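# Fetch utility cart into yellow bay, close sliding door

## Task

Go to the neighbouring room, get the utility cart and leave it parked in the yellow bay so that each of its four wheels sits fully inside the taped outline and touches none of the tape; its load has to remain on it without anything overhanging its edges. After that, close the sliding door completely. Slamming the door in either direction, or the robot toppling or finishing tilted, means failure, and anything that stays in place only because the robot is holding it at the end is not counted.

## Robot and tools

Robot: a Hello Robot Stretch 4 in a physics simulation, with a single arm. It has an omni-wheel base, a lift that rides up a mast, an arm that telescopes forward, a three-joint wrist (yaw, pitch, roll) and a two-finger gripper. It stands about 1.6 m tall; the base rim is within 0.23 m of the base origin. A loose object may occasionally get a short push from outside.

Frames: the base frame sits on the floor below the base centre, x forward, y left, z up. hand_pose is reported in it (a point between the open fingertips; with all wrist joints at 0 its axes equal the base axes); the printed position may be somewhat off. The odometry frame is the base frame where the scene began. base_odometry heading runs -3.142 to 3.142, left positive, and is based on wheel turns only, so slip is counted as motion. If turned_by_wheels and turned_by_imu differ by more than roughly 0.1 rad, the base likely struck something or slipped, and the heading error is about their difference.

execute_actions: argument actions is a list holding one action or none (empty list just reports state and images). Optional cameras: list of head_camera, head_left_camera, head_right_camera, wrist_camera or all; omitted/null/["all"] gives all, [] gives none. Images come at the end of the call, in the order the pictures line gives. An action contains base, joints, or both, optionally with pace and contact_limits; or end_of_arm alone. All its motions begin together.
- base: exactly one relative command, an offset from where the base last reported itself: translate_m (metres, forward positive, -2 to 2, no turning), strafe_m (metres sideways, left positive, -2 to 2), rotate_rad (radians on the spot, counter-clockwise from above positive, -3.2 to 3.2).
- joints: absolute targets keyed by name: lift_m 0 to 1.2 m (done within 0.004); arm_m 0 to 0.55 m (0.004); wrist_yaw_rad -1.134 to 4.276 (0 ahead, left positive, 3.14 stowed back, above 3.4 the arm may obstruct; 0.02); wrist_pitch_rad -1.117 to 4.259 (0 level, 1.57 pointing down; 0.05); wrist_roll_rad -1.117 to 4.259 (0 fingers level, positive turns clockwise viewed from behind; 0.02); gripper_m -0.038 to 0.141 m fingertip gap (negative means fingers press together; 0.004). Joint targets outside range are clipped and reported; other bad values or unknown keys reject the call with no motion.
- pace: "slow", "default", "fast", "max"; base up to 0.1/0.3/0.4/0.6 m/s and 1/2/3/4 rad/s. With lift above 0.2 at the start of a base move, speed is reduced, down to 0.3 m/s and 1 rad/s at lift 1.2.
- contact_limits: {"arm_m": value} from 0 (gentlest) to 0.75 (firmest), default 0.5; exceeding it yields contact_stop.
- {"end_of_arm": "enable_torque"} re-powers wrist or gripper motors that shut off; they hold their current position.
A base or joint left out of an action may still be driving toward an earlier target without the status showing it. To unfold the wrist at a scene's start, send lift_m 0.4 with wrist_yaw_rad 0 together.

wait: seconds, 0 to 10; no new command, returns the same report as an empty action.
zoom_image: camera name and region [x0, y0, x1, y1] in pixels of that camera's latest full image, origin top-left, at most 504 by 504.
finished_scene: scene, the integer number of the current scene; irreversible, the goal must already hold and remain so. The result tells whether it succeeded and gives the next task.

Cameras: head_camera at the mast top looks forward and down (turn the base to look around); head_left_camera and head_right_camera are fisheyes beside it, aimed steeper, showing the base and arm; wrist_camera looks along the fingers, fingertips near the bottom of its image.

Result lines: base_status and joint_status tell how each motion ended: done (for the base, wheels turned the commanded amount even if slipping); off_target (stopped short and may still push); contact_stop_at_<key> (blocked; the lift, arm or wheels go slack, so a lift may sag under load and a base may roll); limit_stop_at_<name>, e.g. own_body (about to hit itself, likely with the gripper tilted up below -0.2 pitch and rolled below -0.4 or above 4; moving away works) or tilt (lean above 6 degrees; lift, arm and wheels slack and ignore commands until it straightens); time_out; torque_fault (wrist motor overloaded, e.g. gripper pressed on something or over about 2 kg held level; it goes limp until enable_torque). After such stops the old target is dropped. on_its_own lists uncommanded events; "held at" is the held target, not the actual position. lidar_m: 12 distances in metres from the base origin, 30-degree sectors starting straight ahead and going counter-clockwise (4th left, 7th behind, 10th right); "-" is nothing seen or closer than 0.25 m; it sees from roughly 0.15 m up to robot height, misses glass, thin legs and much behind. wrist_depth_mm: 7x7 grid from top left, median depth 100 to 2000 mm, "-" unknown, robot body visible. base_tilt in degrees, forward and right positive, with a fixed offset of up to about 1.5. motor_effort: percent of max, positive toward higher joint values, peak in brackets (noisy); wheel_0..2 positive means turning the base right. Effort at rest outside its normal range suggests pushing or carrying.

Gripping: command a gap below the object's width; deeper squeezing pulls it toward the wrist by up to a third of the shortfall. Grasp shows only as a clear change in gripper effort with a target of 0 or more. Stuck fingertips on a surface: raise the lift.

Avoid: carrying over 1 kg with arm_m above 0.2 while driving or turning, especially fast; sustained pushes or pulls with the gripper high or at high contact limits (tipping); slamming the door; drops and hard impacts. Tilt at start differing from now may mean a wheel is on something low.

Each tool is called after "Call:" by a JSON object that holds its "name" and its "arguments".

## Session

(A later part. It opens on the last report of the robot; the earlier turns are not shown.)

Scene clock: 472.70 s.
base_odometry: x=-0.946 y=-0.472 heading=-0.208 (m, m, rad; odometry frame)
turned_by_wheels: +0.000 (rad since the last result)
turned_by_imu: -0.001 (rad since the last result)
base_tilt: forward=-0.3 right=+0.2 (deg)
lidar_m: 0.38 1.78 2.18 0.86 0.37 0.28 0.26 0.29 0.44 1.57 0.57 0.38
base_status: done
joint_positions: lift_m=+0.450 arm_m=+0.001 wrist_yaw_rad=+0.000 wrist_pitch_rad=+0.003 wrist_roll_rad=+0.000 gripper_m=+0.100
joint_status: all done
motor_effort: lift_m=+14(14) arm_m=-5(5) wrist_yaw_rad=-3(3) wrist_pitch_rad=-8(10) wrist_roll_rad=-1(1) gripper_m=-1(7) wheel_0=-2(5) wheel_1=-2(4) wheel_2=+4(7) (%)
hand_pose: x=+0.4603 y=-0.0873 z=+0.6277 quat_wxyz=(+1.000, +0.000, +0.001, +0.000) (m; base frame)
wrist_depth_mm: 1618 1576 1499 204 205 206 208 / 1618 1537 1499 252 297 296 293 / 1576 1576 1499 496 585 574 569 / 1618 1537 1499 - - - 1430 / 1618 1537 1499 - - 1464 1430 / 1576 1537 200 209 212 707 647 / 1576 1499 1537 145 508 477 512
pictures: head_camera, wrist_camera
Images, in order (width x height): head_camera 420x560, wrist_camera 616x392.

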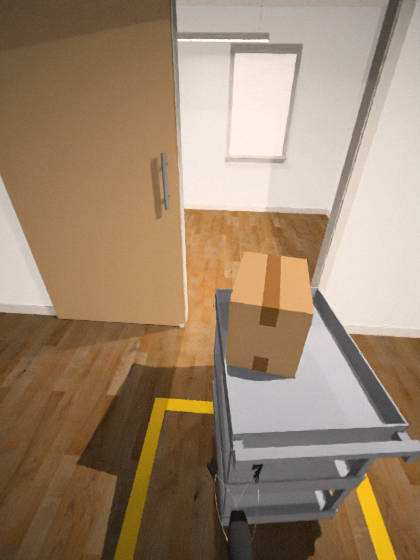

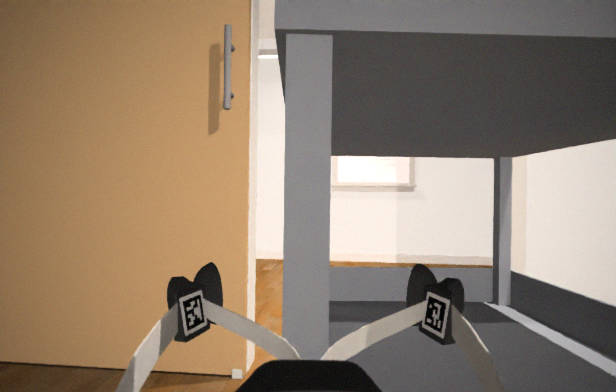

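Call:
{"name": "execute_actions", "arguments": {"actions": [{"joints":{"wrist_yaw_rad":1.3,"gripper_m":0.06}}], "cameras": ["head_camera"]}}

Call:
{"name": "execute_actions", "arguments": {"actions": [{"base":{"strafe_m":0.75}}], "cameras": []}}

Call:
{"name": "execute_actions", "arguments": {"actions": [{"base":{"translate_m":0.35}}], "cameras": []}}

Call:
{"name": "execute_actions", "arguments": {"actions": [{"base":{"rotate_rad":-1.57},"joints":{"wrist_yaw_rad":0,"gripper_m":0.09}}]}}

Scene clock: 480.77 s.
base_odometry: x=-0.946 y=-0.472 heading=-0.208 (m, m, rad; odometry frame)
turned_by_wheels: +0.000 (rad since the last result)
turned_by_imu: +0.002 (rad since the last result)
base_tilt: forward=-0.4 right=+0.3 (deg)
lidar_m: 0.25 0.26 2.17 0.85 0.37 0.27 0.26 0.28 0.44 1.59 1.72 0.25
base_status: not commanded
joint_positions: lift_m=+0.450 arm_m=+0.001 wrist_yaw_rad=+1.300 wrist_pitch_rad=+0.002 wrist_roll_rad=+0.000 gripper_m=+0.060
joint_status: all done
motor_effort: lift_m=+15(15) arm_m=-4(5) wrist_yaw_rad=-2(82) wrist_pitch_rad=-8(11) wrist_roll_rad=-2(1) gripper_m=+0(12) wheel_0=+0(18) wheel_1=+1(3) wheel_2=+0(8) (%)
hand_pose: x=+0.3331 y=+0.2546 z=+0.6277 quat_wxyz=(+0.796, -0.001, +0.001, +0.605) (m; base frame)
wrist_depth_mm: 1138 1983 - - 213 198 198 / 1160 - - - 297 - 1661 / 1160 1983 - - - - 1756 / 1138 - - - - - 1756 / 1138 - - - - - 1756 / 1138 - 196 - 195 - 1756 / 1160 1576 1618 143 273 1576 1618
pictures: head_camera
Images, in order (width x height): head_camera 420x560.

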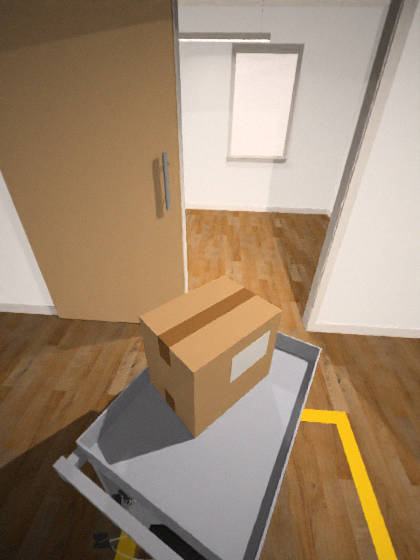

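Scene clock: 484.60 s.
base_odometry: x=-0.791 y=+0.262 heading=-0.208 (m, m, rad; odometry frame)
turned_by_wheels: +0.000 (rad since the last result)
turned_by_imu: -0.004 (rad since the last result)
base_tilt: forward=-0.4 right=+0.2 (deg)
lidar_m: 1.72 1.83 1.42 0.70 0.28 0.25 - 0.25 0.36 0.75 0.53 0.61
base_status: done
joint_positions: lift_m=+0.450 arm_m=+0.001 wrist_yaw_rad=+1.300 wrist_pitch_rad=+0.002 wrist_roll_rad=+0.000 gripper_m=+0.060
joint_status: not commanded
motor_effort: lift_m=+15(15) arm_m=-4(5) wrist_yaw_rad=-2(2) wrist_pitch_rad=-9(6) wrist_roll_rad=-1(1) gripper_m=-4(5) wheel_0=+1(8) wheel_1=+1(11) wheel_2=+0(0) (%)
hand_pose: x=+0.3331 y=+0.2546 z=+0.6277 quat_wxyz=(+0.796, -0.001, +0.001, +0.605) (m; base frame)
wrist_depth_mm: 1025 1281 1336 1397 1464 1537 1618 / 1025 1308 1336 1397 1430 1537 1618 / 1025 1308 1336 1397 1430 1537 1618 / 1042 1281 1366 1366 1464 1537 1576 / 1042 1308 1336 1366 1430 1537 1576 / 1042 1281 197 1397 195 1499 1576 / 1060 1255 1308 143 1430 1499 1537
pictures: none
No camera images: the call's "cameras" was empty. Leave "cameras" out to get every camera's image.

Scene clock: 487.23 s.
base_odometry: x=-0.448 y=+0.190 heading=-0.208 (m, m, rad; odometry frame)
turned_by_wheels: +0.000 (rad since the last result)
turned_by_imu: -0.002 (rad since the last result)
base_tilt: forward=-0.3 right=+0.2 (deg)
lidar_m: 1.36 1.46 1.36 1.36 0.76 0.58 0.55 0.60 0.90 0.39 0.47 1.37
base_status: done
joint_positions: lift_m=+0.450 arm_m=+0.001 wrist_yaw_rad=+1.300 wrist_pitch_rad=+0.002 wrist_roll_rad=+0.000 gripper_m=+0.060
joint_status: not commanded
motor_effort: lift_m=+15(15) arm_m=-4(5) wrist_yaw_rad=-2(2) wrist_pitch_rad=-8(8) wrist_roll_rad=-1(1) gripper_m=-3(3) wheel_0=+1(5) wheel_1=+1(6) wheel_2=+1(10) (%)
hand_pose: x=+0.3331 y=+0.2546 z=+0.6277 quat_wxyz=(+0.796, -0.001, +0.001, +0.605) (m; base frame)
wrist_depth_mm: 1229 1255 1308 1366 1430 1499 1464 / 1229 1281 1336 1366 1464 1499 1464 / 1205 1255 1308 1336 1430 1499 1464 / 1229 1281 1308 1397 1430 1499 1464 / 1205 1281 1308 1336 1430 1499 1499 / 1205 1281 197 1336 194 1499 1464 / 1205 1255 1308 143 1430 1464 1430
pictures: none
No camera images: the call's "cameras" was empty. Leave "cameras" out to get every camera's image.

Scene clock: 489.30 s.
base_odometry: x=-0.448 y=+0.190 heading=-1.778 (m, m, rad; odometry frame)
turned_by_wheels: -1.570 (rad since the last result)
turned_by_imu: -1.576 (rad since the last result)
base_tilt: forward=-0.4 right=+0.2 (deg)
lidar_m: 0.56 0.62 1.35 1.37 1.46 1.38 1.35 0.77 0.58 0.55 0.61 0.57
base_status: done
joint_positions: lift_m=+0.450 arm_m=+0.000 wrist_yaw_rad=+0.000 wrist_pitch_rad=+0.002 wrist_roll_rad=+0.000 gripper_m=+0.090
joint_status: all done
motor_effort: lift_m=+15(15) arm_m=-1(5) wrist_yaw_rad=-3(92) wrist_pitch_rad=-9(6) wrist_roll_rad=-1(0) gripper_m=-2(7) wheel_0=+1(18) wheel_1=+2(7) wheel_2=+2(10) (%)
hand_pose: x=+0.4596 y=-0.0874 z=+0.6278 quat_wxyz=(+1.000, +0.000, +0.001, +0.000) (m; base frame)
wrist_depth_mm: 384 370 355 343 334 1397 931 / 384 368 355 343 521 1499 946 / 634 621 609 597 - 1499 931 / 1983 - - - - 1499 931 / 1921 878 - - - 1499 931 / 676 750 198 759 199 1366 931 / 382 366 357 144 1537 1255 917
pictures: head_camera, head_left_camera, head_right_camera, wrist_camera
Images, in order (width x height): head_camera 420x560, head_left_camera 420x672, head_right_camera 420x672, wrist_camera 616x392.

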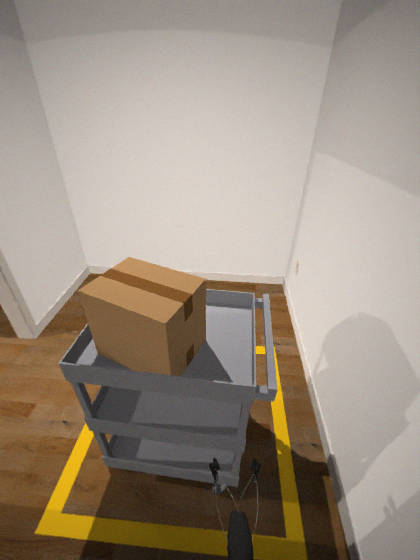

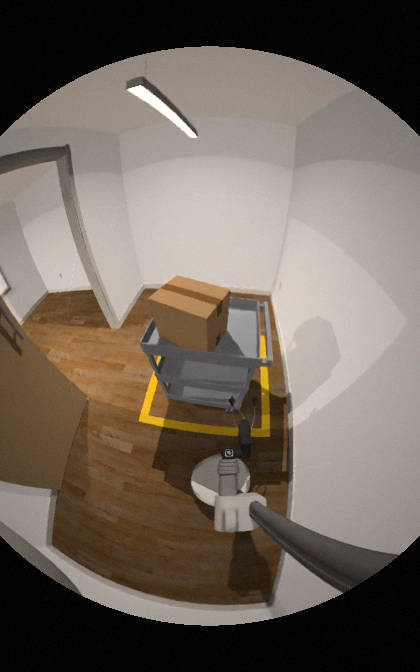

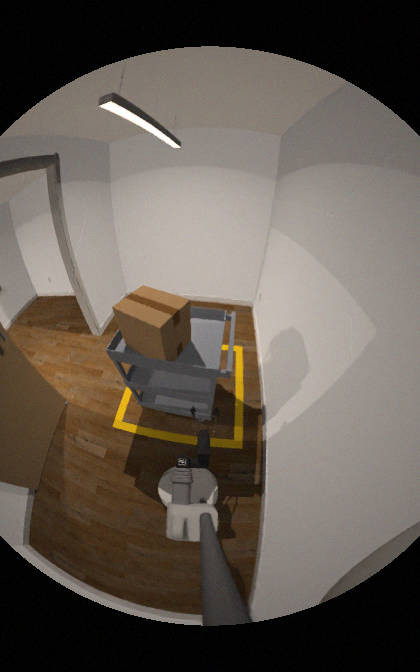

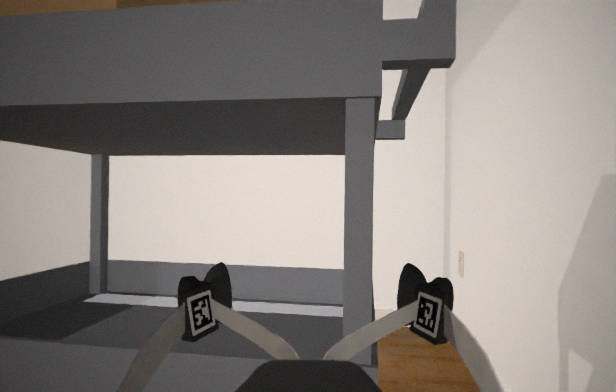

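Call:
{"name": "execute_actions", "arguments": {"actions": [{"base":{"strafe_m":-0.05},"pace":"slow"}], "cameras": []}}

Call:
{"name": "execute_actions", "arguments": {"actions": [{"joints":{"arm_m":0.15},"pace":"slow","contact_limits":{"arm_m":0.15}}], "cameras": []}}

Call:
{"name": "execute_actions", "arguments": {"actions": [{"joints":{"gripper_m":-0.01}}], "cameras": ["wrist_camera"]}}

Call:
{"name": "execute_actions", "arguments": {"actions": [{"base":{"strafe_m":-0.05},"pace":"slow"}], "cameras": ["wrist_camera"]}}

Call:
{"name": "execute_actions", "arguments": {"actions": [{"joints":{"gripper_m":0.09}}], "cameras": []}}

Call:
{"name": "execute_actions", "arguments": {"actions": [{"joints":{"arm_m":0.0},"base":{"translate_m":-0.25},"pace":"slow"}]}}

Scene clock: 510.73 s.
base_odometry: x=-0.497 y=+0.200 heading=-1.778 (m, m, rad; odometry frame)
turned_by_wheels: +0.000 (rad since the last result)
turned_by_imu: -0.001 (rad since the last result)
base_tilt: forward=-0.4 right=+0.2 (deg)
lidar_m: 0.55 0.61 1.43 1.42 1.52 1.39 1.36 0.70 0.53 0.50 0.55 0.58
base_status: done
joint_positions: lift_m=+0.450 arm_m=+0.000 wrist_yaw_rad=+0.000 wrist_pitch_rad=+0.002 wrist_roll_rad=+0.000 gripper_m=+0.090
joint_status: not commanded
motor_effort: lift_m=+15(15) arm_m=-1(1) wrist_yaw_rad=-2(2) wrist_pitch_rad=-7(10) wrist_roll_rad=-1(2) gripper_m=-2(0) wheel_0=+1(6) wheel_1=-2(5) wheel_2=+0(1) (%)
hand_pose: x=+0.4596 y=-0.0874 z=+0.6278 quat_wxyz=(+1.000, +0.000, +0.001, +0.000) (m; base frame)
wrist_depth_mm: 379 364 349 338 - 1397 842 / 379 364 349 340 - 1366 842 / 634 621 609 504 - 1366 842 / 1921 - - - - 1366 842 / 1863 - - 809 - 1336 842 / 732 750 198 683 199 1205 831 / 375 362 349 143 1661 1138 831
pictures: none
No camera images: the call's "cameras" was empty. Leave "cameras" out to get every camera's image.

Scene clock: 513.53 s.
base_odometry: x=-0.497 y=+0.200 heading=-1.778 (m, m, rad; odometry frame)
turned_by_wheels: +0.000 (rad since the last result)
turned_by_imu: -0.001 (rad since the last result)
base_tilt: forward=-0.3 right=+0.2 (deg)
lidar_m: 0.56 0.60 1.42 1.41 1.51 1.39 1.36 0.69 0.51 0.50 0.55 0.58
base_status: not commanded
joint_positions: lift_m=+0.450 arm_m=+0.149 wrist_yaw_rad=+0.000 wrist_pitch_rad=+0.002 wrist_roll_rad=+0.000 gripper_m=+0.090
joint_status: all done
motor_effort: lift_m=+15(15) arm_m=+6(6) wrist_yaw_rad=-2(2) wrist_pitch_rad=-7(8) wrist_roll_rad=+0(1) gripper_m=+0(2) wheel_0=+1(1) wheel_1=-2(2) wheel_2=+0(0) (%)
contact_limits: arm_m 0.15
hand_pose: x=+0.6084 y=-0.0874 z=+0.6278 quat_wxyz=(+1.000, +0.000, +0.001, +0.000) (m; base frame)
wrist_depth_mm: 210 207 206 194 - 1397 866 / 315 312 309 195 1983 1397 866 / 640 634 627 195 1983 1397 866 / - - - 195 1983 1430 866 / 1808 - - 195 - 1397 866 / 699 683 198 194 198 1255 866 / 492 459 496 143 1618 1160 866
pictures: none
No camera images: the call's "cameras" was empty. Leave "cameras" out to get every camera's image.

Scene clock: 515.30 s.
base_odometry: x=-0.497 y=+0.200 heading=-1.777 (m, m, rad; odometry frame)
turned_by_wheels: +0.001 (rad since the last result)
turned_by_imu: +0.000 (rad since the last result)
base_tilt: forward=-0.3 right=+0.2 (deg)
lidar_m: 0.55 0.62 1.43 1.42 1.53 1.39 1.36 0.69 0.52 0.51 0.55 0.58
base_status: not commanded
joint_positions: lift_m=+0.450 arm_m=+0.150 wrist_yaw_rad=+0.007 wrist_pitch_rad=+0.002 wrist_roll_rad=+0.000 gripper_m=-0.009
joint_status: all done
on_its_own: wrist_yaw_rad is at rest, and its effort (-21) is outside its rest range (-13 to +13)
motor_effort: lift_m=+15(15) arm_m=+3(6) wrist_yaw_rad=-21(26) wrist_pitch_rad=-7(8) wrist_roll_rad=-1(1) gripper_m=-22(17) wheel_0=+3(3) wheel_1=+0(2) wheel_2=+4(4) (%)
hand_pose: x=+0.6095 y=-0.0855 z=+0.6278 quat_wxyz=(+1.000, +0.000, +0.001, +0.003) (m; base frame)
wrist_depth_mm: 207 206 205 186 404 1464 904 / 314 310 309 187 1983 1430 891 / 647 634 615 186 1983 1430 891 / 1863 - - 186 - 1430 878 / 1808 - - 186 - 1430 878 / 699 683 186 186 186 1430 866 / 492 433 466 182 1537 1098 878
pictures: wrist_camera
Images, in order (width x height): wrist_camera 616x392.

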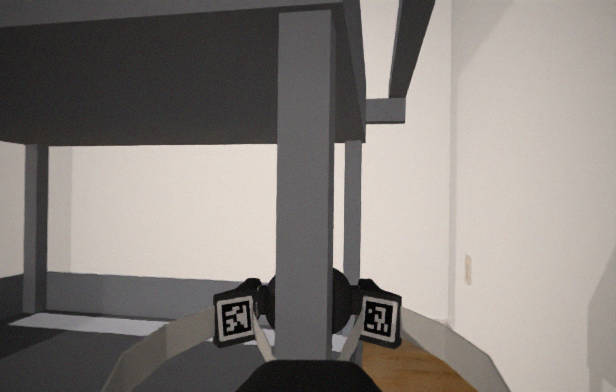

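Scene clock: 516.90 s.
base_odometry: x=-0.546 y=+0.210 heading=-1.776 (m, m, rad; odometry frame)
turned_by_wheels: +0.001 (rad since the last result)
turned_by_imu: +0.001 (rad since the last result)
base_tilt: forward=-0.4 right=+0.2 (deg)
lidar_m: 0.54 0.60 1.47 1.46 1.56 1.40 1.37 0.61 0.46 0.45 0.50 0.59
base_status: done
joint_positions: lift_m=+0.450 arm_m=+0.150 wrist_yaw_rad=+0.007 wrist_pitch_rad=+0.002 wrist_roll_rad=+0.000 gripper_m=-0.009
joint_status: not commanded
on_its_own: wrist_yaw_rad is at rest, and its effort (-22) is outside its rest range (-13 to +13)
motor_effort: lift_m=+15(15) arm_m=+2(3) wrist_yaw_rad=-22(45) wrist_pitch_rad=-7(6) wrist_roll_rad=-1(1) gripper_m=-18(21) wheel_0=+5(12) wheel_1=-3(6) wheel_2=+6(8) (%)
hand_pose: x=+0.6095 y=-0.0855 z=+0.6278 quat_wxyz=(+1.000, +0.000, +0.001, +0.003) (m; base frame)
wrist_depth_mm: 208 206 205 186 1983 1336 809 / 314 312 306 187 1983 1308 809 / 640 627 615 186 1983 1308 798 / - - - 187 - 1308 798 / - - - 187 1983 1308 788 / 683 668 186 186 185 1281 798 / 492 156 466 184 1576 1008 798
pictures: wrist_camera
Images, in order (width x height): wrist_camera 616x392.

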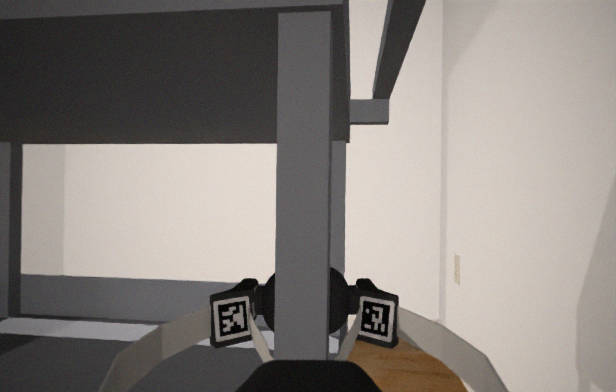

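Scene clock: 518.67 s.
base_odometry: x=-0.546 y=+0.210 heading=-1.777 (m, m, rad; odometry frame)
turned_by_wheels: +0.000 (rad since the last result)
turned_by_imu: -0.001 (rad since the last result)
base_tilt: forward=-0.3 right=+0.3 (deg)
lidar_m: 0.54 0.60 1.46 1.47 1.57 1.39 1.37 0.62 0.47 0.45 0.49 0.60
base_status: not commanded
joint_positions: lift_m=+0.450 arm_m=+0.150 wrist_yaw_rad=+0.000 wrist_pitch_rad=+0.002 wrist_roll_rad=+0.000 gripper_m=+0.090
joint_status: all done
motor_effort: lift_m=+15(15) arm_m=+3(3) wrist_yaw_rad=-3(22) wrist_pitch_rad=-4(6) wrist_roll_rad=+0(2) gripper_m=-1(19) wheel_0=+2(5) wheel_1=-3(3) wheel_2=+3(6) (%)
hand_pose: x=+0.6090 y=-0.0873 z=+0.6279 quat_wxyz=(+1.000, +0.000, +0.001, +0.000) (m; base frame)
wrist_depth_mm: 208 207 205 190 - 1281 788 / 315 310 310 190 - 1281 778 / 647 634 621 190 1983 1255 768 / - - - 190 - 1255 788 / - - - 190 1983 1229 768 / 683 668 198 190 199 1138 768 / 488 466 500 143 1661 1042 768
pictures: none
No camera images: the call's "cameras" was empty. Leave "cameras" out to get every camera's image.

Scene clock: 522.43 s.
base_odometry: x=-0.495 y=+0.455 heading=-1.777 (m, m, rad; odometry frame)
turned_by_wheels: +0.000 (rad since the last result)
turned_by_imu: +0.000 (rad since the last result)
base_tilt: forward=-0.3 right=+0.3 (deg)
lidar_m: 0.80 0.85 1.52 1.49 1.48 1.14 1.11 0.58 0.45 0.43 0.47 0.70
base_status: done
joint_positions: lift_m=+0.450 arm_m=+0.001 wrist_yaw_rad=+0.000 wrist_pitch_rad=+0.002 wrist_roll_rad=+0.000 gripper_m=+0.090
joint_status: all done
motor_effort: lift_m=+15(15) arm_m=-5(4) wrist_yaw_rad=-2(3) wrist_pitch_rad=-6(7) wrist_roll_rad=-1(1) gripper_m=-2(1) wheel_0=+0(4) wheel_1=-1(7) wheel_2=+2(6) (%)
hand_pose: x=+0.4604 y=-0.0874 z=+0.6279 quat_wxyz=(+1.000, +0.000, +0.001, +0.000) (m; base frame)
wrist_depth_mm: 741 647 741 - - 1160 715 / 634 621 603 - - 1182 715 / 640 615 603 597 - 1182 715 / - - - - - 1160 707 / - 1078 1078 1060 - 1160 715 / 627 615 198 591 199 1042 707 / 1618 1025 1078 143 1661 946 707
pictures: head_camera, head_left_camera, head_right_camera, wrist_camera
Images, in order (width x height): head_camera 420x560, head_left_camera 420x672, head_right_camera 420x672, wrist_camera 616x392.

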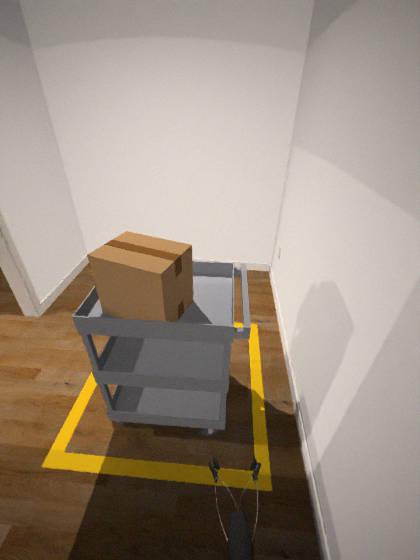

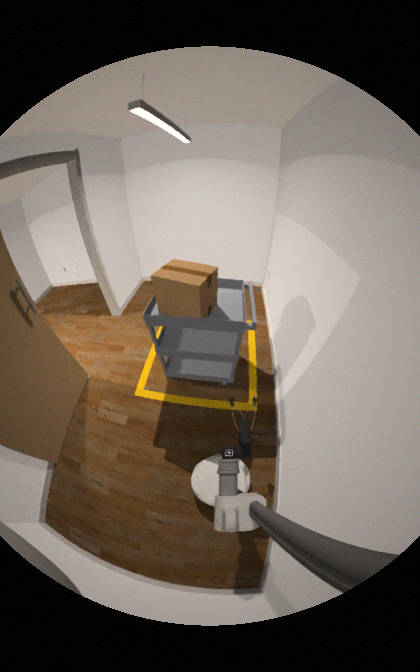

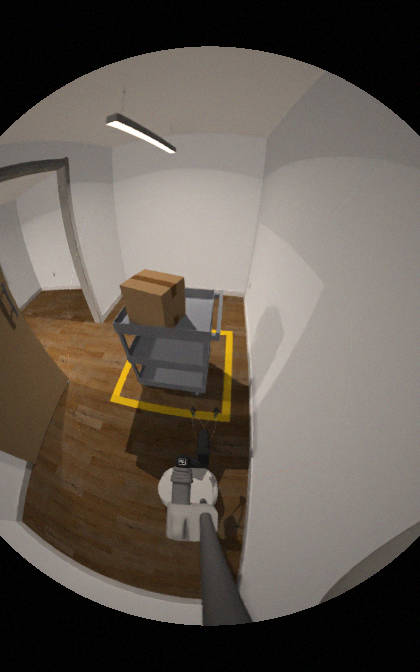

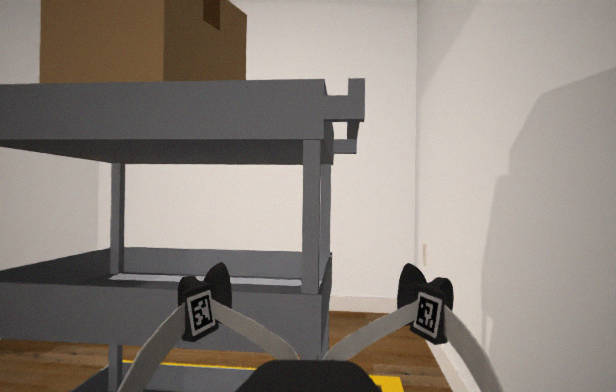

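Call:
{"name": "execute_actions", "arguments": {"actions": [{"base":{"strafe_m":0.95},"joints":{"lift_m":0.98,"gripper_m":0.07},"pace":"fast"}], "cameras": []}}

Call:
{"name": "execute_actions", "arguments": {"actions": [{"base":{"translate_m":-0.6}}], "cameras": []}}

Call:
{"name": "execute_actions", "arguments": {"actions": [{"base":{"rotate_rad":0.35}}], "cameras": ["head_camera","wrist_camera"]}}

Scene clock: 543.17 s.
base_odometry: x=+0.435 y=+0.261 heading=-1.777 (m, m, rad; odometry frame)
turned_by_wheels: +0.000 (rad since the last result)
turned_by_imu: -0.006 (rad since the last result)
base_tilt: forward=-0.4 right=+0.2 (deg)
lidar_m: 1.87 0.72 0.56 0.54 0.58 0.97 1.04 1.11 1.41 1.37 1.17 0.96
base_status: done
joint_positions: lift_m=+0.980 arm_m=+0.001 wrist_yaw_rad=+0.000 wrist_pitch_rad=+0.002 wrist_roll_rad=+0.000 gripper_m=+0.070
joint_status: all done
motor_effort: lift_m=+22(25) arm_m=-5(5) wrist_yaw_rad=-2(2) wrist_pitch_rad=-5(7) wrist_roll_rad=+0(0) gripper_m=-4(1) wheel_0=+2(11) wheel_1=-1(14) wheel_2=+0(1) (%)
hand_pose: x=+0.4604 y=-0.0874 z=+1.1573 quat_wxyz=(+1.000, +0.000, +0.001, +0.000) (m; base frame)
wrist_depth_mm: - - - - - - - / - - - - - - - / - - - - - - - / - - - - - - - / - - - - - - - / - - 196 - 193 - 707 / - - - 143 - 946 707
pictures: none
No camera images: the call's "cameras" was empty. Leave "cameras" out to get every camera's image.

Scene clock: 546.67 s.
base_odometry: x=+0.558 y=+0.848 heading=-1.777 (m, m, rad; odometry frame)
turned_by_wheels: +0.000 (rad since the last result)
turned_by_imu: +0.000 (rad since the last result)
base_tilt: forward=-0.5 right=+0.2 (deg)
lidar_m: 1.76 0.81 0.65 0.65 0.57 0.45 0.44 0.48 0.69 1.32 1.42 1.52
base_status: done
joint_positions: lift_m=+0.980 arm_m=+0.001 wrist_yaw_rad=+0.000 wrist_pitch_rad=+0.002 wrist_roll_rad=+0.000 gripper_m=+0.070
joint_status: not commanded
motor_effort: lift_m=+22(22) arm_m=-5(5) wrist_yaw_rad=-2(2) wrist_pitch_rad=-7(2) wrist_roll_rad=+0(1) gripper_m=-1(6) wheel_0=+1(5) wheel_1=-1(4) wheel_2=-2(10) (%)
hand_pose: x=+0.4604 y=-0.0874 z=+1.1573 quat_wxyz=(+1.000, +0.000, +0.001, +0.000) (m; base frame)
wrist_depth_mm: 891 - - - - - - / 878 - - - - - - / 891 - - - - - - / 891 1205 - - - - - / 891 1182 - - - 1308 - / 904 - 196 - 193 1229 1366 / 904 1078 - 143 - 1229 1983
pictures: none
No camera images: the call's "cameras" was empty. Leave "cameras" out to get every camera's image.

Scene clock: 547.87 s.
base_odometry: x=+0.558 y=+0.848 heading=-1.427 (m, m, rad; odometry frame)
turned_by_wheels: +0.350 (rad since the last result)
turned_by_imu: +0.351 (rad since the last result)
base_tilt: forward=-0.4 right=+0.2 (deg)
lidar_m: 0.95 0.67 0.64 0.66 0.48 0.41 0.45 0.59 1.33 1.36 1.58 1.51
base_status: done
joint_positions: lift_m=+0.980 arm_m=+0.001 wrist_yaw_rad=+0.000 wrist_pitch_rad=+0.002 wrist_roll_rad=+0.000 gripper_m=+0.070
joint_status: not commanded
motor_effort: lift_m=+22(22) arm_m=-5(5) wrist_yaw_rad=-2(2) wrist_pitch_rad=-7(7) wrist_roll_rad=-2(1) gripper_m=-2(2) wheel_0=-1(5) wheel_1=-3(9) wheel_2=-2(7) (%)
hand_pose: x=+0.4604 y=-0.0874 z=+1.1573 quat_wxyz=(+1.000, +0.000, +0.001, +0.000) (m; base frame)
wrist_depth_mm: 574 707 946 1863 - - - / 574 715 946 - - - - / 574 715 946 - - - - / 580 715 946 - - - - / 574 723 946 - - - - / 574 723 196 - 193 - - / 580 654 960 143 - - -
pictures: head_camera, wrist_camera
Images, in order (width x height): head_camera 420x560, wrist_camera 616x392.

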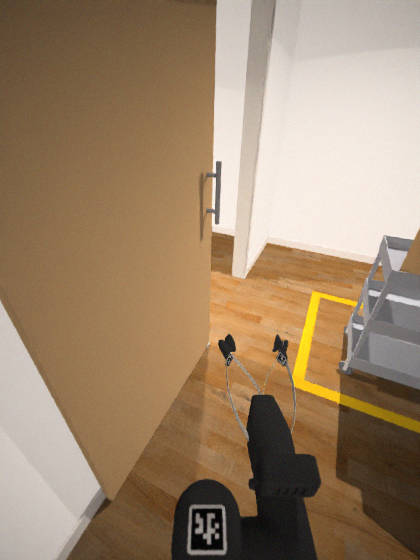

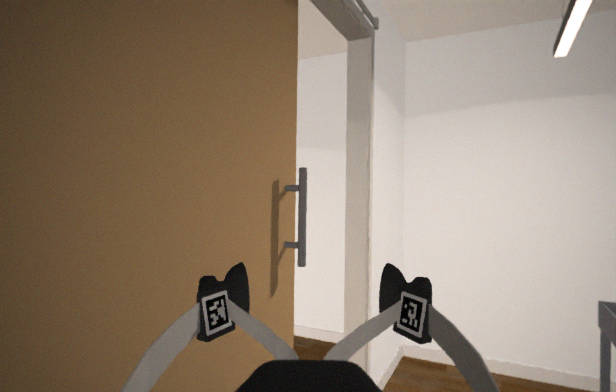

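Call:
{"name": "execute_actions", "arguments": {"actions": [{"base":{"translate_m":0.2},"joints":{"arm_m":0.5}}], "cameras": ["head_camera","wrist_camera"]}}

Scene clock: 555.13 s.
base_odometry: x=+0.586 y=+0.650 heading=-1.427 (m, m, rad; odometry frame)
turned_by_wheels: +0.000 (rad since the last result)
turned_by_imu: -0.002 (rad since the last result)
base_tilt: forward=-0.4 right=+0.2 (deg)
lidar_m: 0.84 0.55 0.53 0.58 0.68 0.62 0.64 0.83 1.42 1.43 1.38 1.35
base_status: done
joint_positions: lift_m=+0.980 arm_m=+0.499 wrist_yaw_rad=+0.000 wrist_pitch_rad=+0.002 wrist_roll_rad=+0.000 gripper_m=+0.070
joint_status: all done
motor_effort: lift_m=+22(22) arm_m=+5(6) wrist_yaw_rad=-2(1) wrist_pitch_rad=-8(8) wrist_roll_rad=-1(1) gripper_m=-3(1) wheel_0=+1(5) wheel_1=+3(7) wheel_2=+0(9) (%)
hand_pose: x=+0.9584 y=-0.0874 z=+1.1573 quat_wxyz=(+1.000, +0.000, +0.001, +0.000) (m; base frame)
wrist_depth_mm: 291 362 477 - 1756 - - / 291 362 477 - 1808 - - / 293 362 480 - 1808 - - / 293 364 480 - 1808 - - / 294 366 484 - 1576 - - / 294 364 196 - 193 - - / 294 330 488 143 1576 - -
pictures: head_camera, wrist_camera
Images, in order (width x height): head_camera 420x560, wrist_camera 616x392.

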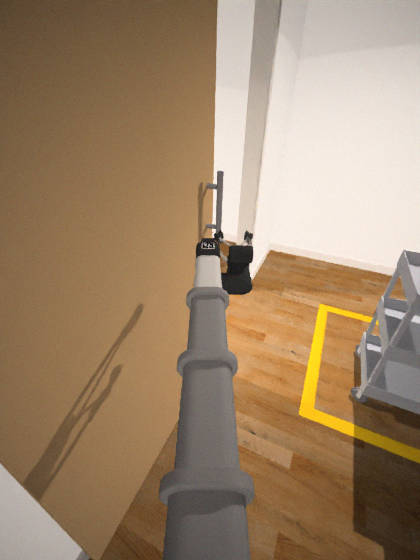

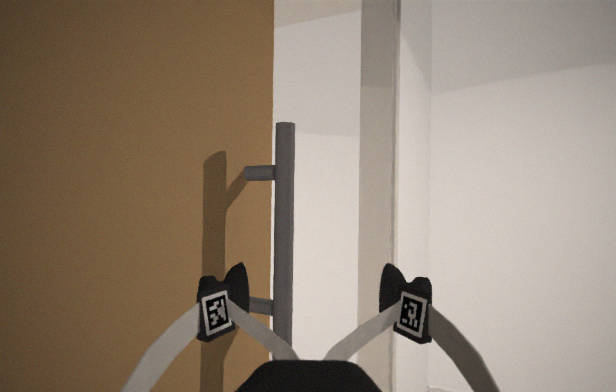

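Call:
{"name": "execute_actions", "arguments": {"actions": [{"base":{"strafe_m":0.025},"joints":{"lift_m":1.04},"pace":"slow"}], "cameras": []}}

Call:
{"name": "execute_actions", "arguments": {"actions": [{"base":{"translate_m":0.2},"pace":"slow"}], "cameras": ["wrist_camera"]}}

Scene clock: 562.37 s.
base_odometry: x=+0.611 y=+0.654 heading=-1.427 (m, m, rad; odometry frame)
turned_by_wheels: +0.000 (rad since the last result)
turned_by_imu: -0.001 (rad since the last result)
base_tilt: forward=-0.4 right=+0.2 (deg)
lidar_m: 0.78 0.53 0.52 0.56 0.66 0.60 0.61 0.83 1.45 1.47 1.40 1.38
base_status: done
joint_positions: lift_m=+1.040 arm_m=+0.499 wrist_yaw_rad=+0.000 wrist_pitch_rad=+0.002 wrist_roll_rad=+0.000 gripper_m=+0.070
joint_status: all done
motor_effort: lift_m=+22(20) arm_m=+6(6) wrist_yaw_rad=-3(2) wrist_pitch_rad=-5(7) wrist_roll_rad=+0(1) gripper_m=-4(1) wheel_0=-1(6) wheel_1=+2(6) wheel_2=+0(0) (%)
hand_pose: x=+0.9584 y=-0.0874 z=+1.2172 quat_wxyz=(+1.000, +0.000, +0.001, +0.000) (m; base frame)
wrist_depth_mm: 271 336 442 - 1661 - - / 271 336 442 - 1708 - - / 271 338 445 - 1708 - - / 271 338 445 580 1708 - - / 272 338 445 580 1708 - - / 273 338 196 580 193 - - / 273 307 449 143 1537 - -
pictures: none
No camera images: the call's "cameras" was empty. Leave "cameras" out to get every camera's image.

Scene clock: 565.63 s.
base_odometry: x=+0.640 y=+0.456 heading=-1.427 (m, m, rad; odometry frame)
turned_by_wheels: +0.000 (rad since the last result)
turned_by_imu: -0.001 (rad since the last result)
base_tilt: forward=-0.3 right=+0.1 (deg)
lidar_m: 0.66 0.44 0.40 0.47 0.62 0.80 0.80 1.05 1.53 1.56 1.24 1.45
base_status: done
joint_positions: lift_m=+1.040 arm_m=+0.499 wrist_yaw_rad=+0.000 wrist_pitch_rad=+0.002 wrist_roll_rad=+0.000 gripper_m=+0.070
joint_status: not commanded
motor_effort: lift_m=+22(22) arm_m=+5(5) wrist_yaw_rad=-3(3) wrist_pitch_rad=-6(7) wrist_roll_rad=-1(0) gripper_m=-2(1) wheel_0=+2(5) wheel_1=+2(7) wheel_2=-2(7) (%)
hand_pose: x=+0.9584 y=-0.0874 z=+1.2172 quat_wxyz=(+1.000, +0.000, +0.001, +0.000) (m; base frame)
wrist_depth_mm: 191 236 312 - 1464 - 1921 / 191 236 312 - 1464 - 1983 / 191 237 312 - 1499 - 1921 / 191 238 314 384 1499 - 1921 / 191 238 310 384 1499 - 1921 / 192 238 196 387 193 - 1921 / 192 217 315 143 1336 - 1921
pictures: wrist_camera
Images, in order (width x height): wrist_camera 616x392.

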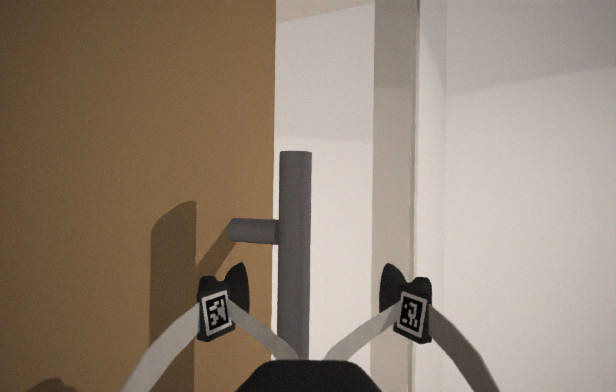

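Call:
{"name": "execute_actions", "arguments": {"actions": [{"joints":{"lift_m":1.0}}], "cameras": []}}

Call:
{"name": "execute_actions", "arguments": {"actions": [{"base":{"translate_m":0.13},"joints":{"arm_m":0.545},"pace":"slow","contact_limits":{"arm_m":0.3}}], "cameras": ["wrist_camera"]}}

Scene clock: 578.63 s.
base_odometry: x=+0.640 y=+0.456 heading=-1.427 (m, m, rad; odometry frame)
turned_by_wheels: +0.000 (rad since the last result)
turned_by_imu: -0.001 (rad since the last result)
base_tilt: forward=-0.4 right=+0.3 (deg)
lidar_m: 0.67 0.43 0.39 0.47 0.62 0.78 0.80 1.06 1.53 1.55 1.24 1.45
base_status: not commanded
joint_positions: lift_m=+1.000 arm_m=+0.499 wrist_yaw_rad=+0.000 wrist_pitch_rad=+0.002 wrist_roll_rad=+0.000 gripper_m=+0.070
joint_status: all done
motor_effort: lift_m=+13(21) arm_m=+5(5) wrist_yaw_rad=-3(3) wrist_pitch_rad=-6(5) wrist_roll_rad=-1(0) gripper_m=-4(1) wheel_0=+3(3) wheel_1=+2(2) wheel_2=-2(2) (%)
hand_pose: x=+0.9584 y=-0.0874 z=+1.1780 quat_wxyz=(+1.000, +0.000, +0.001, +0.000) (m; base frame)
wrist_depth_mm: 190 236 312 - 1464 - 1921 / 191 237 312 - 1464 - 1921 / 191 236 312 382 1499 - 1921 / 191 238 314 384 1499 - 1921 / 192 238 315 387 1537 - 1921 / 193 239 196 387 193 - 1921 / 192 217 317 143 1336 - 1921
pictures: none
No camera images: the call's "cameras" was empty. Leave "cameras" out to get every camera's image.

Scene clock: 581.20 s.
base_odometry: x=+0.658 y=+0.327 heading=-1.427 (m, m, rad; odometry frame)
turned_by_wheels: +0.000 (rad since the last result)
turned_by_imu: -0.002 (rad since the last result)
base_tilt: forward=-0.4 right=+0.2 (deg)
lidar_m: 0.58 0.37 0.34 0.36 0.54 0.90 0.94 1.22 1.58 1.60 1.15 2.54
base_status: done
joint_positions: lift_m=+1.000 arm_m=+0.544 wrist_yaw_rad=-0.005 wrist_pitch_rad=+0.002 wrist_roll_rad=+0.000 gripper_m=+0.070
joint_status: all done
motor_effort: lift_m=+13(13) arm_m=+6(8) wrist_yaw_rad=+11(12) wrist_pitch_rad=-6(7) wrist_roll_rad=+0(1) gripper_m=-1(4) wheel_0=+1(4) wheel_1=+1(2) wheel_2=-5(10) (%)
contact_limits: arm_m 0.3
hand_pose: x=+1.0029 y=-0.0887 z=+1.1780 quat_wxyz=(+1.000, +0.000, +0.001, -0.002) (m; base frame)
wrist_depth_mm: 123 153 203 145 1182 1921 1808 / 124 154 203 144 1182 1983 1808 / 124 154 186 144 1182 1921 1808 / 124 154 187 144 1182 1921 1808 / 124 154 204 143 1182 1921 1756 / 124 155 184 143 193 1983 1756 / 125 145 188 142 1160 1921 1756
pictures: wrist_camera
Images, in order (width x height): wrist_camera 616x392.

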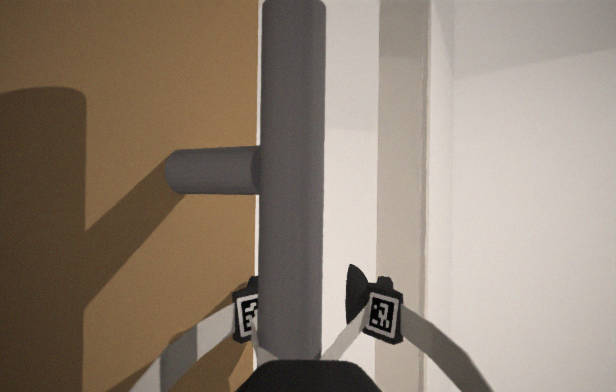

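Call:
{"name": "execute_actions", "arguments": {"actions": [{"joints":{"gripper_m":-0.01}}], "cameras": []}}

Call:
{"name": "execute_actions", "arguments": {"actions": [{"base":{"strafe_m":-0.04},"pace":"slow"}], "cameras": []}}

Call:
{"name": "execute_actions", "arguments": {"actions": [{"base":{"translate_m":0.09},"pace":"slow"}], "cameras": []}}

Call:
{"name": "execute_actions", "arguments": {"actions": [{"base":{"strafe_m":-0.04},"pace":"slow"}], "cameras": []}}

Call:
{"name": "execute_actions", "arguments": {"actions": [{"base":{"translate_m":0.09},"pace":"slow"}], "cameras": ["wrist_camera"]}}

Scene clock: 592.33 s.
base_odometry: x=+0.658 y=+0.327 heading=-1.426 (m, m, rad; odometry frame)
turned_by_wheels: +0.001 (rad since the last result)
turned_by_imu: -0.001 (rad since the last result)
base_tilt: forward=-0.3 right=+0.3 (deg)
lidar_m: 0.59 0.38 0.34 0.35 0.55 0.91 0.94 1.22 1.59 1.61 1.15 2.52
base_status: not commanded
joint_positions: lift_m=+1.000 arm_m=+0.544 wrist_yaw_rad=+0.003 wrist_pitch_rad=+0.002 wrist_roll_rad=+0.000 gripper_m=-0.010
joint_status: all done
motor_effort: lift_m=+13(13) arm_m=+5(6) wrist_yaw_rad=-11(11) wrist_pitch_rad=-6(6) wrist_roll_rad=-1(2) gripper_m=-7(10) wheel_0=+4(3) wheel_1=+1(1) wheel_2=+1(5) (%)
hand_pose: x=+1.0037 y=-0.0865 z=+1.1780 quat_wxyz=(+1.000, +0.000, +0.001, +0.002) (m; base frame)
wrist_depth_mm: 117 145 191 142 1160 1921 1808 / 117 146 191 142 1160 1921 1756 / 118 146 176 142 1182 1921 1808 / 118 146 177 143 1160 1921 1808 / 118 146 193 143 1160 1921 1808 / 118 147 180 143 1138 1921 1756 / 118 137 185 140 1160 1863 1808
pictures: none
No camera images: the call's "cameras" was empty. Leave "cameras" out to get every camera's image.

Scene clock: 594.00 s.
base_odometry: x=+0.619 y=+0.321 heading=-1.423 (m, m, rad; odometry frame)
turned_by_wheels: +0.003 (rad since the last result)
turned_by_imu: +0.015 (rad since the last result)
base_tilt: forward=-0.3 right=+0.2 (deg)
lidar_m: 0.61 0.42 0.38 0.39 0.59 0.92 0.97 1.24 1.55 1.54 1.10 2.51
base_status: done
joint_positions: lift_m=+1.000 arm_m=+0.544 wrist_yaw_rad=+0.013 wrist_pitch_rad=+0.002 wrist_roll_rad=+0.000 gripper_m=-0.010
joint_status: not commanded
on_its_own: wrist_yaw_rad is at rest, and its effort (-40) is outside its rest range (-13 to +13)
motor_effort: lift_m=+13(13) arm_m=+4(5) wrist_yaw_rad=-40(52) wrist_pitch_rad=-7(5) wrist_roll_rad=-1(1) gripper_m=-10(11) wheel_0=+17(26) wheel_1=+8(8) wheel_2=+15(16) (%)
hand_pose: x=+1.0048 y=-0.0836 z=+1.1779 quat_wxyz=(+1.000, +0.000, +0.001, +0.007) (m; base frame)
wrist_depth_mm: 132 163 202 153 1182 1921 1756 / 132 163 202 153 1160 1921 1808 / 132 163 187 153 1138 1921 1808 / 132 163 188 154 1138 1921 1808 / 132 163 204 154 1160 1921 1756 / 133 163 183 154 1118 1921 1756 / 133 150 196 149 1098 1863 1756
pictures: none
No camera images: the call's "cameras" was empty. Leave "cameras" out to get every camera's image.

Scene clock: 596.17 s.
base_odometry: x=+0.632 y=+0.232 heading=-1.424 (m, m, rad; odometry frame)
turned_by_wheels: -0.001 (rad since the last result)
turned_by_imu: -0.002 (rad since the last result)
base_tilt: forward=-0.4 right=+0.3 (deg)
lidar_m: 0.55 0.37 0.33 0.35 0.56 1.01 1.03 1.35 1.59 1.43 1.07 2.32
base_status: done
joint_positions: lift_m=+1.000 arm_m=+0.544 wrist_yaw_rad=-0.008 wrist_pitch_rad=+0.002 wrist_roll_rad=+0.000 gripper_m=-0.010
joint_status: not commanded
on_its_own: wrist_yaw_rad is at rest, and its effort (+21) is outside its rest range (-13 to +13)
motor_effort: lift_m=+13(13) arm_m=+4(4) wrist_yaw_rad=+21(40) wrist_pitch_rad=-11(11) wrist_roll_rad=-2(1) gripper_m=-10(9) wheel_0=-5(17) wheel_1=-1(14) wheel_2=-9(13) (%)
hand_pose: x=+1.0030 y=-0.0897 z=+1.1779 quat_wxyz=(+1.000, +0.000, +0.001, -0.004) (m; base frame)
wrist_depth_mm: 109 136 179 136 1060 1863 1708 / 110 136 179 136 1060 1863 1708 / 110 136 164 136 1060 1863 1708 / 110 137 165 136 1078 1863 1708 / 110 137 180 136 1060 1863 1708 / 110 137 173 136 182 1808 1708 / 111 130 174 134 1042 1756 1661
pictures: none
No camera images: the call's "cameras" was empty. Leave "cameras" out to get every camera's image.

Scene clock: 597.63 s.
base_odometry: x=+0.593 y=+0.227 heading=-1.421 (m, m, rad; odometry frame)
turned_by_wheels: +0.004 (rad since the last result)
turned_by_imu: +0.006 (rad since the last result)
base_tilt: forward=-0.4 right=+0.1 (deg)
lidar_m: 0.61 0.41 0.38 0.38 0.60 1.02 1.05 1.39 1.55 1.39 1.04 2.44
base_status: done
joint_positions: lift_m=+1.000 arm_m=+0.544 wrist_yaw_rad=+0.016 wrist_pitch_rad=+0.002 wrist_roll_rad=+0.000 gripper_m=-0.010
joint_status: not commanded
on_its_own: wrist_yaw_rad is at rest, and its effort (-48) is outside its rest range (-13 to +13)
motor_effort: lift_m=+13(13) arm_m=+4(4) wrist_yaw_rad=-48(48) wrist_pitch_rad=-8(7) wrist_roll_rad=+0(1) gripper_m=-10(11) wheel_0=+22(23) wheel_1=+7(6) wheel_2=+15(15) (%)
hand_pose: x=+1.0050 y=-0.0829 z=+1.1779 quat_wxyz=(+1.000, +0.000, +0.001, +0.008) (m; base frame)
wrist_depth_mm: 123 151 187 133 1060 1808 1661 / 123 151 187 133 1060 1756 1708 / 124 152 174 133 1060 1808 1708 / 124 152 175 133 1060 1756 1661 / 124 152 189 133 1042 1808 1661 / 124 152 179 134 1008 1863 1708 / 124 142 182 130 1025 1808 1661
pictures: none
No camera images: the call's "cameras" was empty. Leave "cameras" out to get every camera's image.

Scene clock: 599.80 s.
base_odometry: x=+0.606 y=+0.138 heading=-1.423 (m, m, rad; odometry frame)
turned_by_wheels: -0.002 (rad since the last result)
turned_by_imu: -0.003 (rad since the last result)
base_tilt: forward=-0.4 right=+0.2 (deg)
lidar_m: 0.54 0.37 0.34 0.35 0.55 1.11 1.13 1.49 1.59 1.25 0.99 2.26
base_status: done
joint_positions: lift_m=+1.000 arm_m=+0.544 wrist_yaw_rad=-0.011 wrist_pitch_rad=+0.002 wrist_roll_rad=+0.000 gripper_m=-0.010
joint_status: not commanded
on_its_own: wrist_yaw_rad is at rest, and its effort (+28) is outside its rest range (-13 to +13)
motor_effort: lift_m=+13(13) arm_m=+4(4) wrist_yaw_rad=+28(47) wrist_pitch_rad=-8(7) wrist_roll_rad=-1(0) gripper_m=-7(13) wheel_0=-8(21) wheel_1=-2(14) wheel_2=-12(14) (%)
hand_pose: x=+1.0027 y=-0.0905 z=+1.1779 quat_wxyz=(+1.000, +0.000, +0.001, -0.005) (m; base frame)
wrist_depth_mm: 107 130 170 124 960 1756 1618 / 108 130 172 124 960 1708 1661 / 108 130 151 124 960 1756 1661 / 108 131 158 123 960 1756 1661 / 108 131 173 123 960 1708 1618 / 108 131 167 123 181 1756 1618 / 109 127 166 122 946 1708 1618
pictures: wrist_camera
Images, in order (width x height): wrist_camera 616x392.

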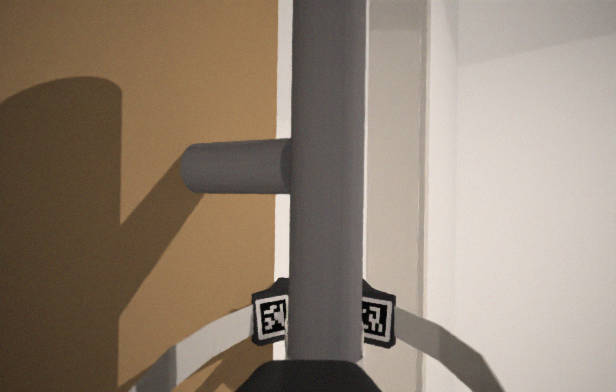

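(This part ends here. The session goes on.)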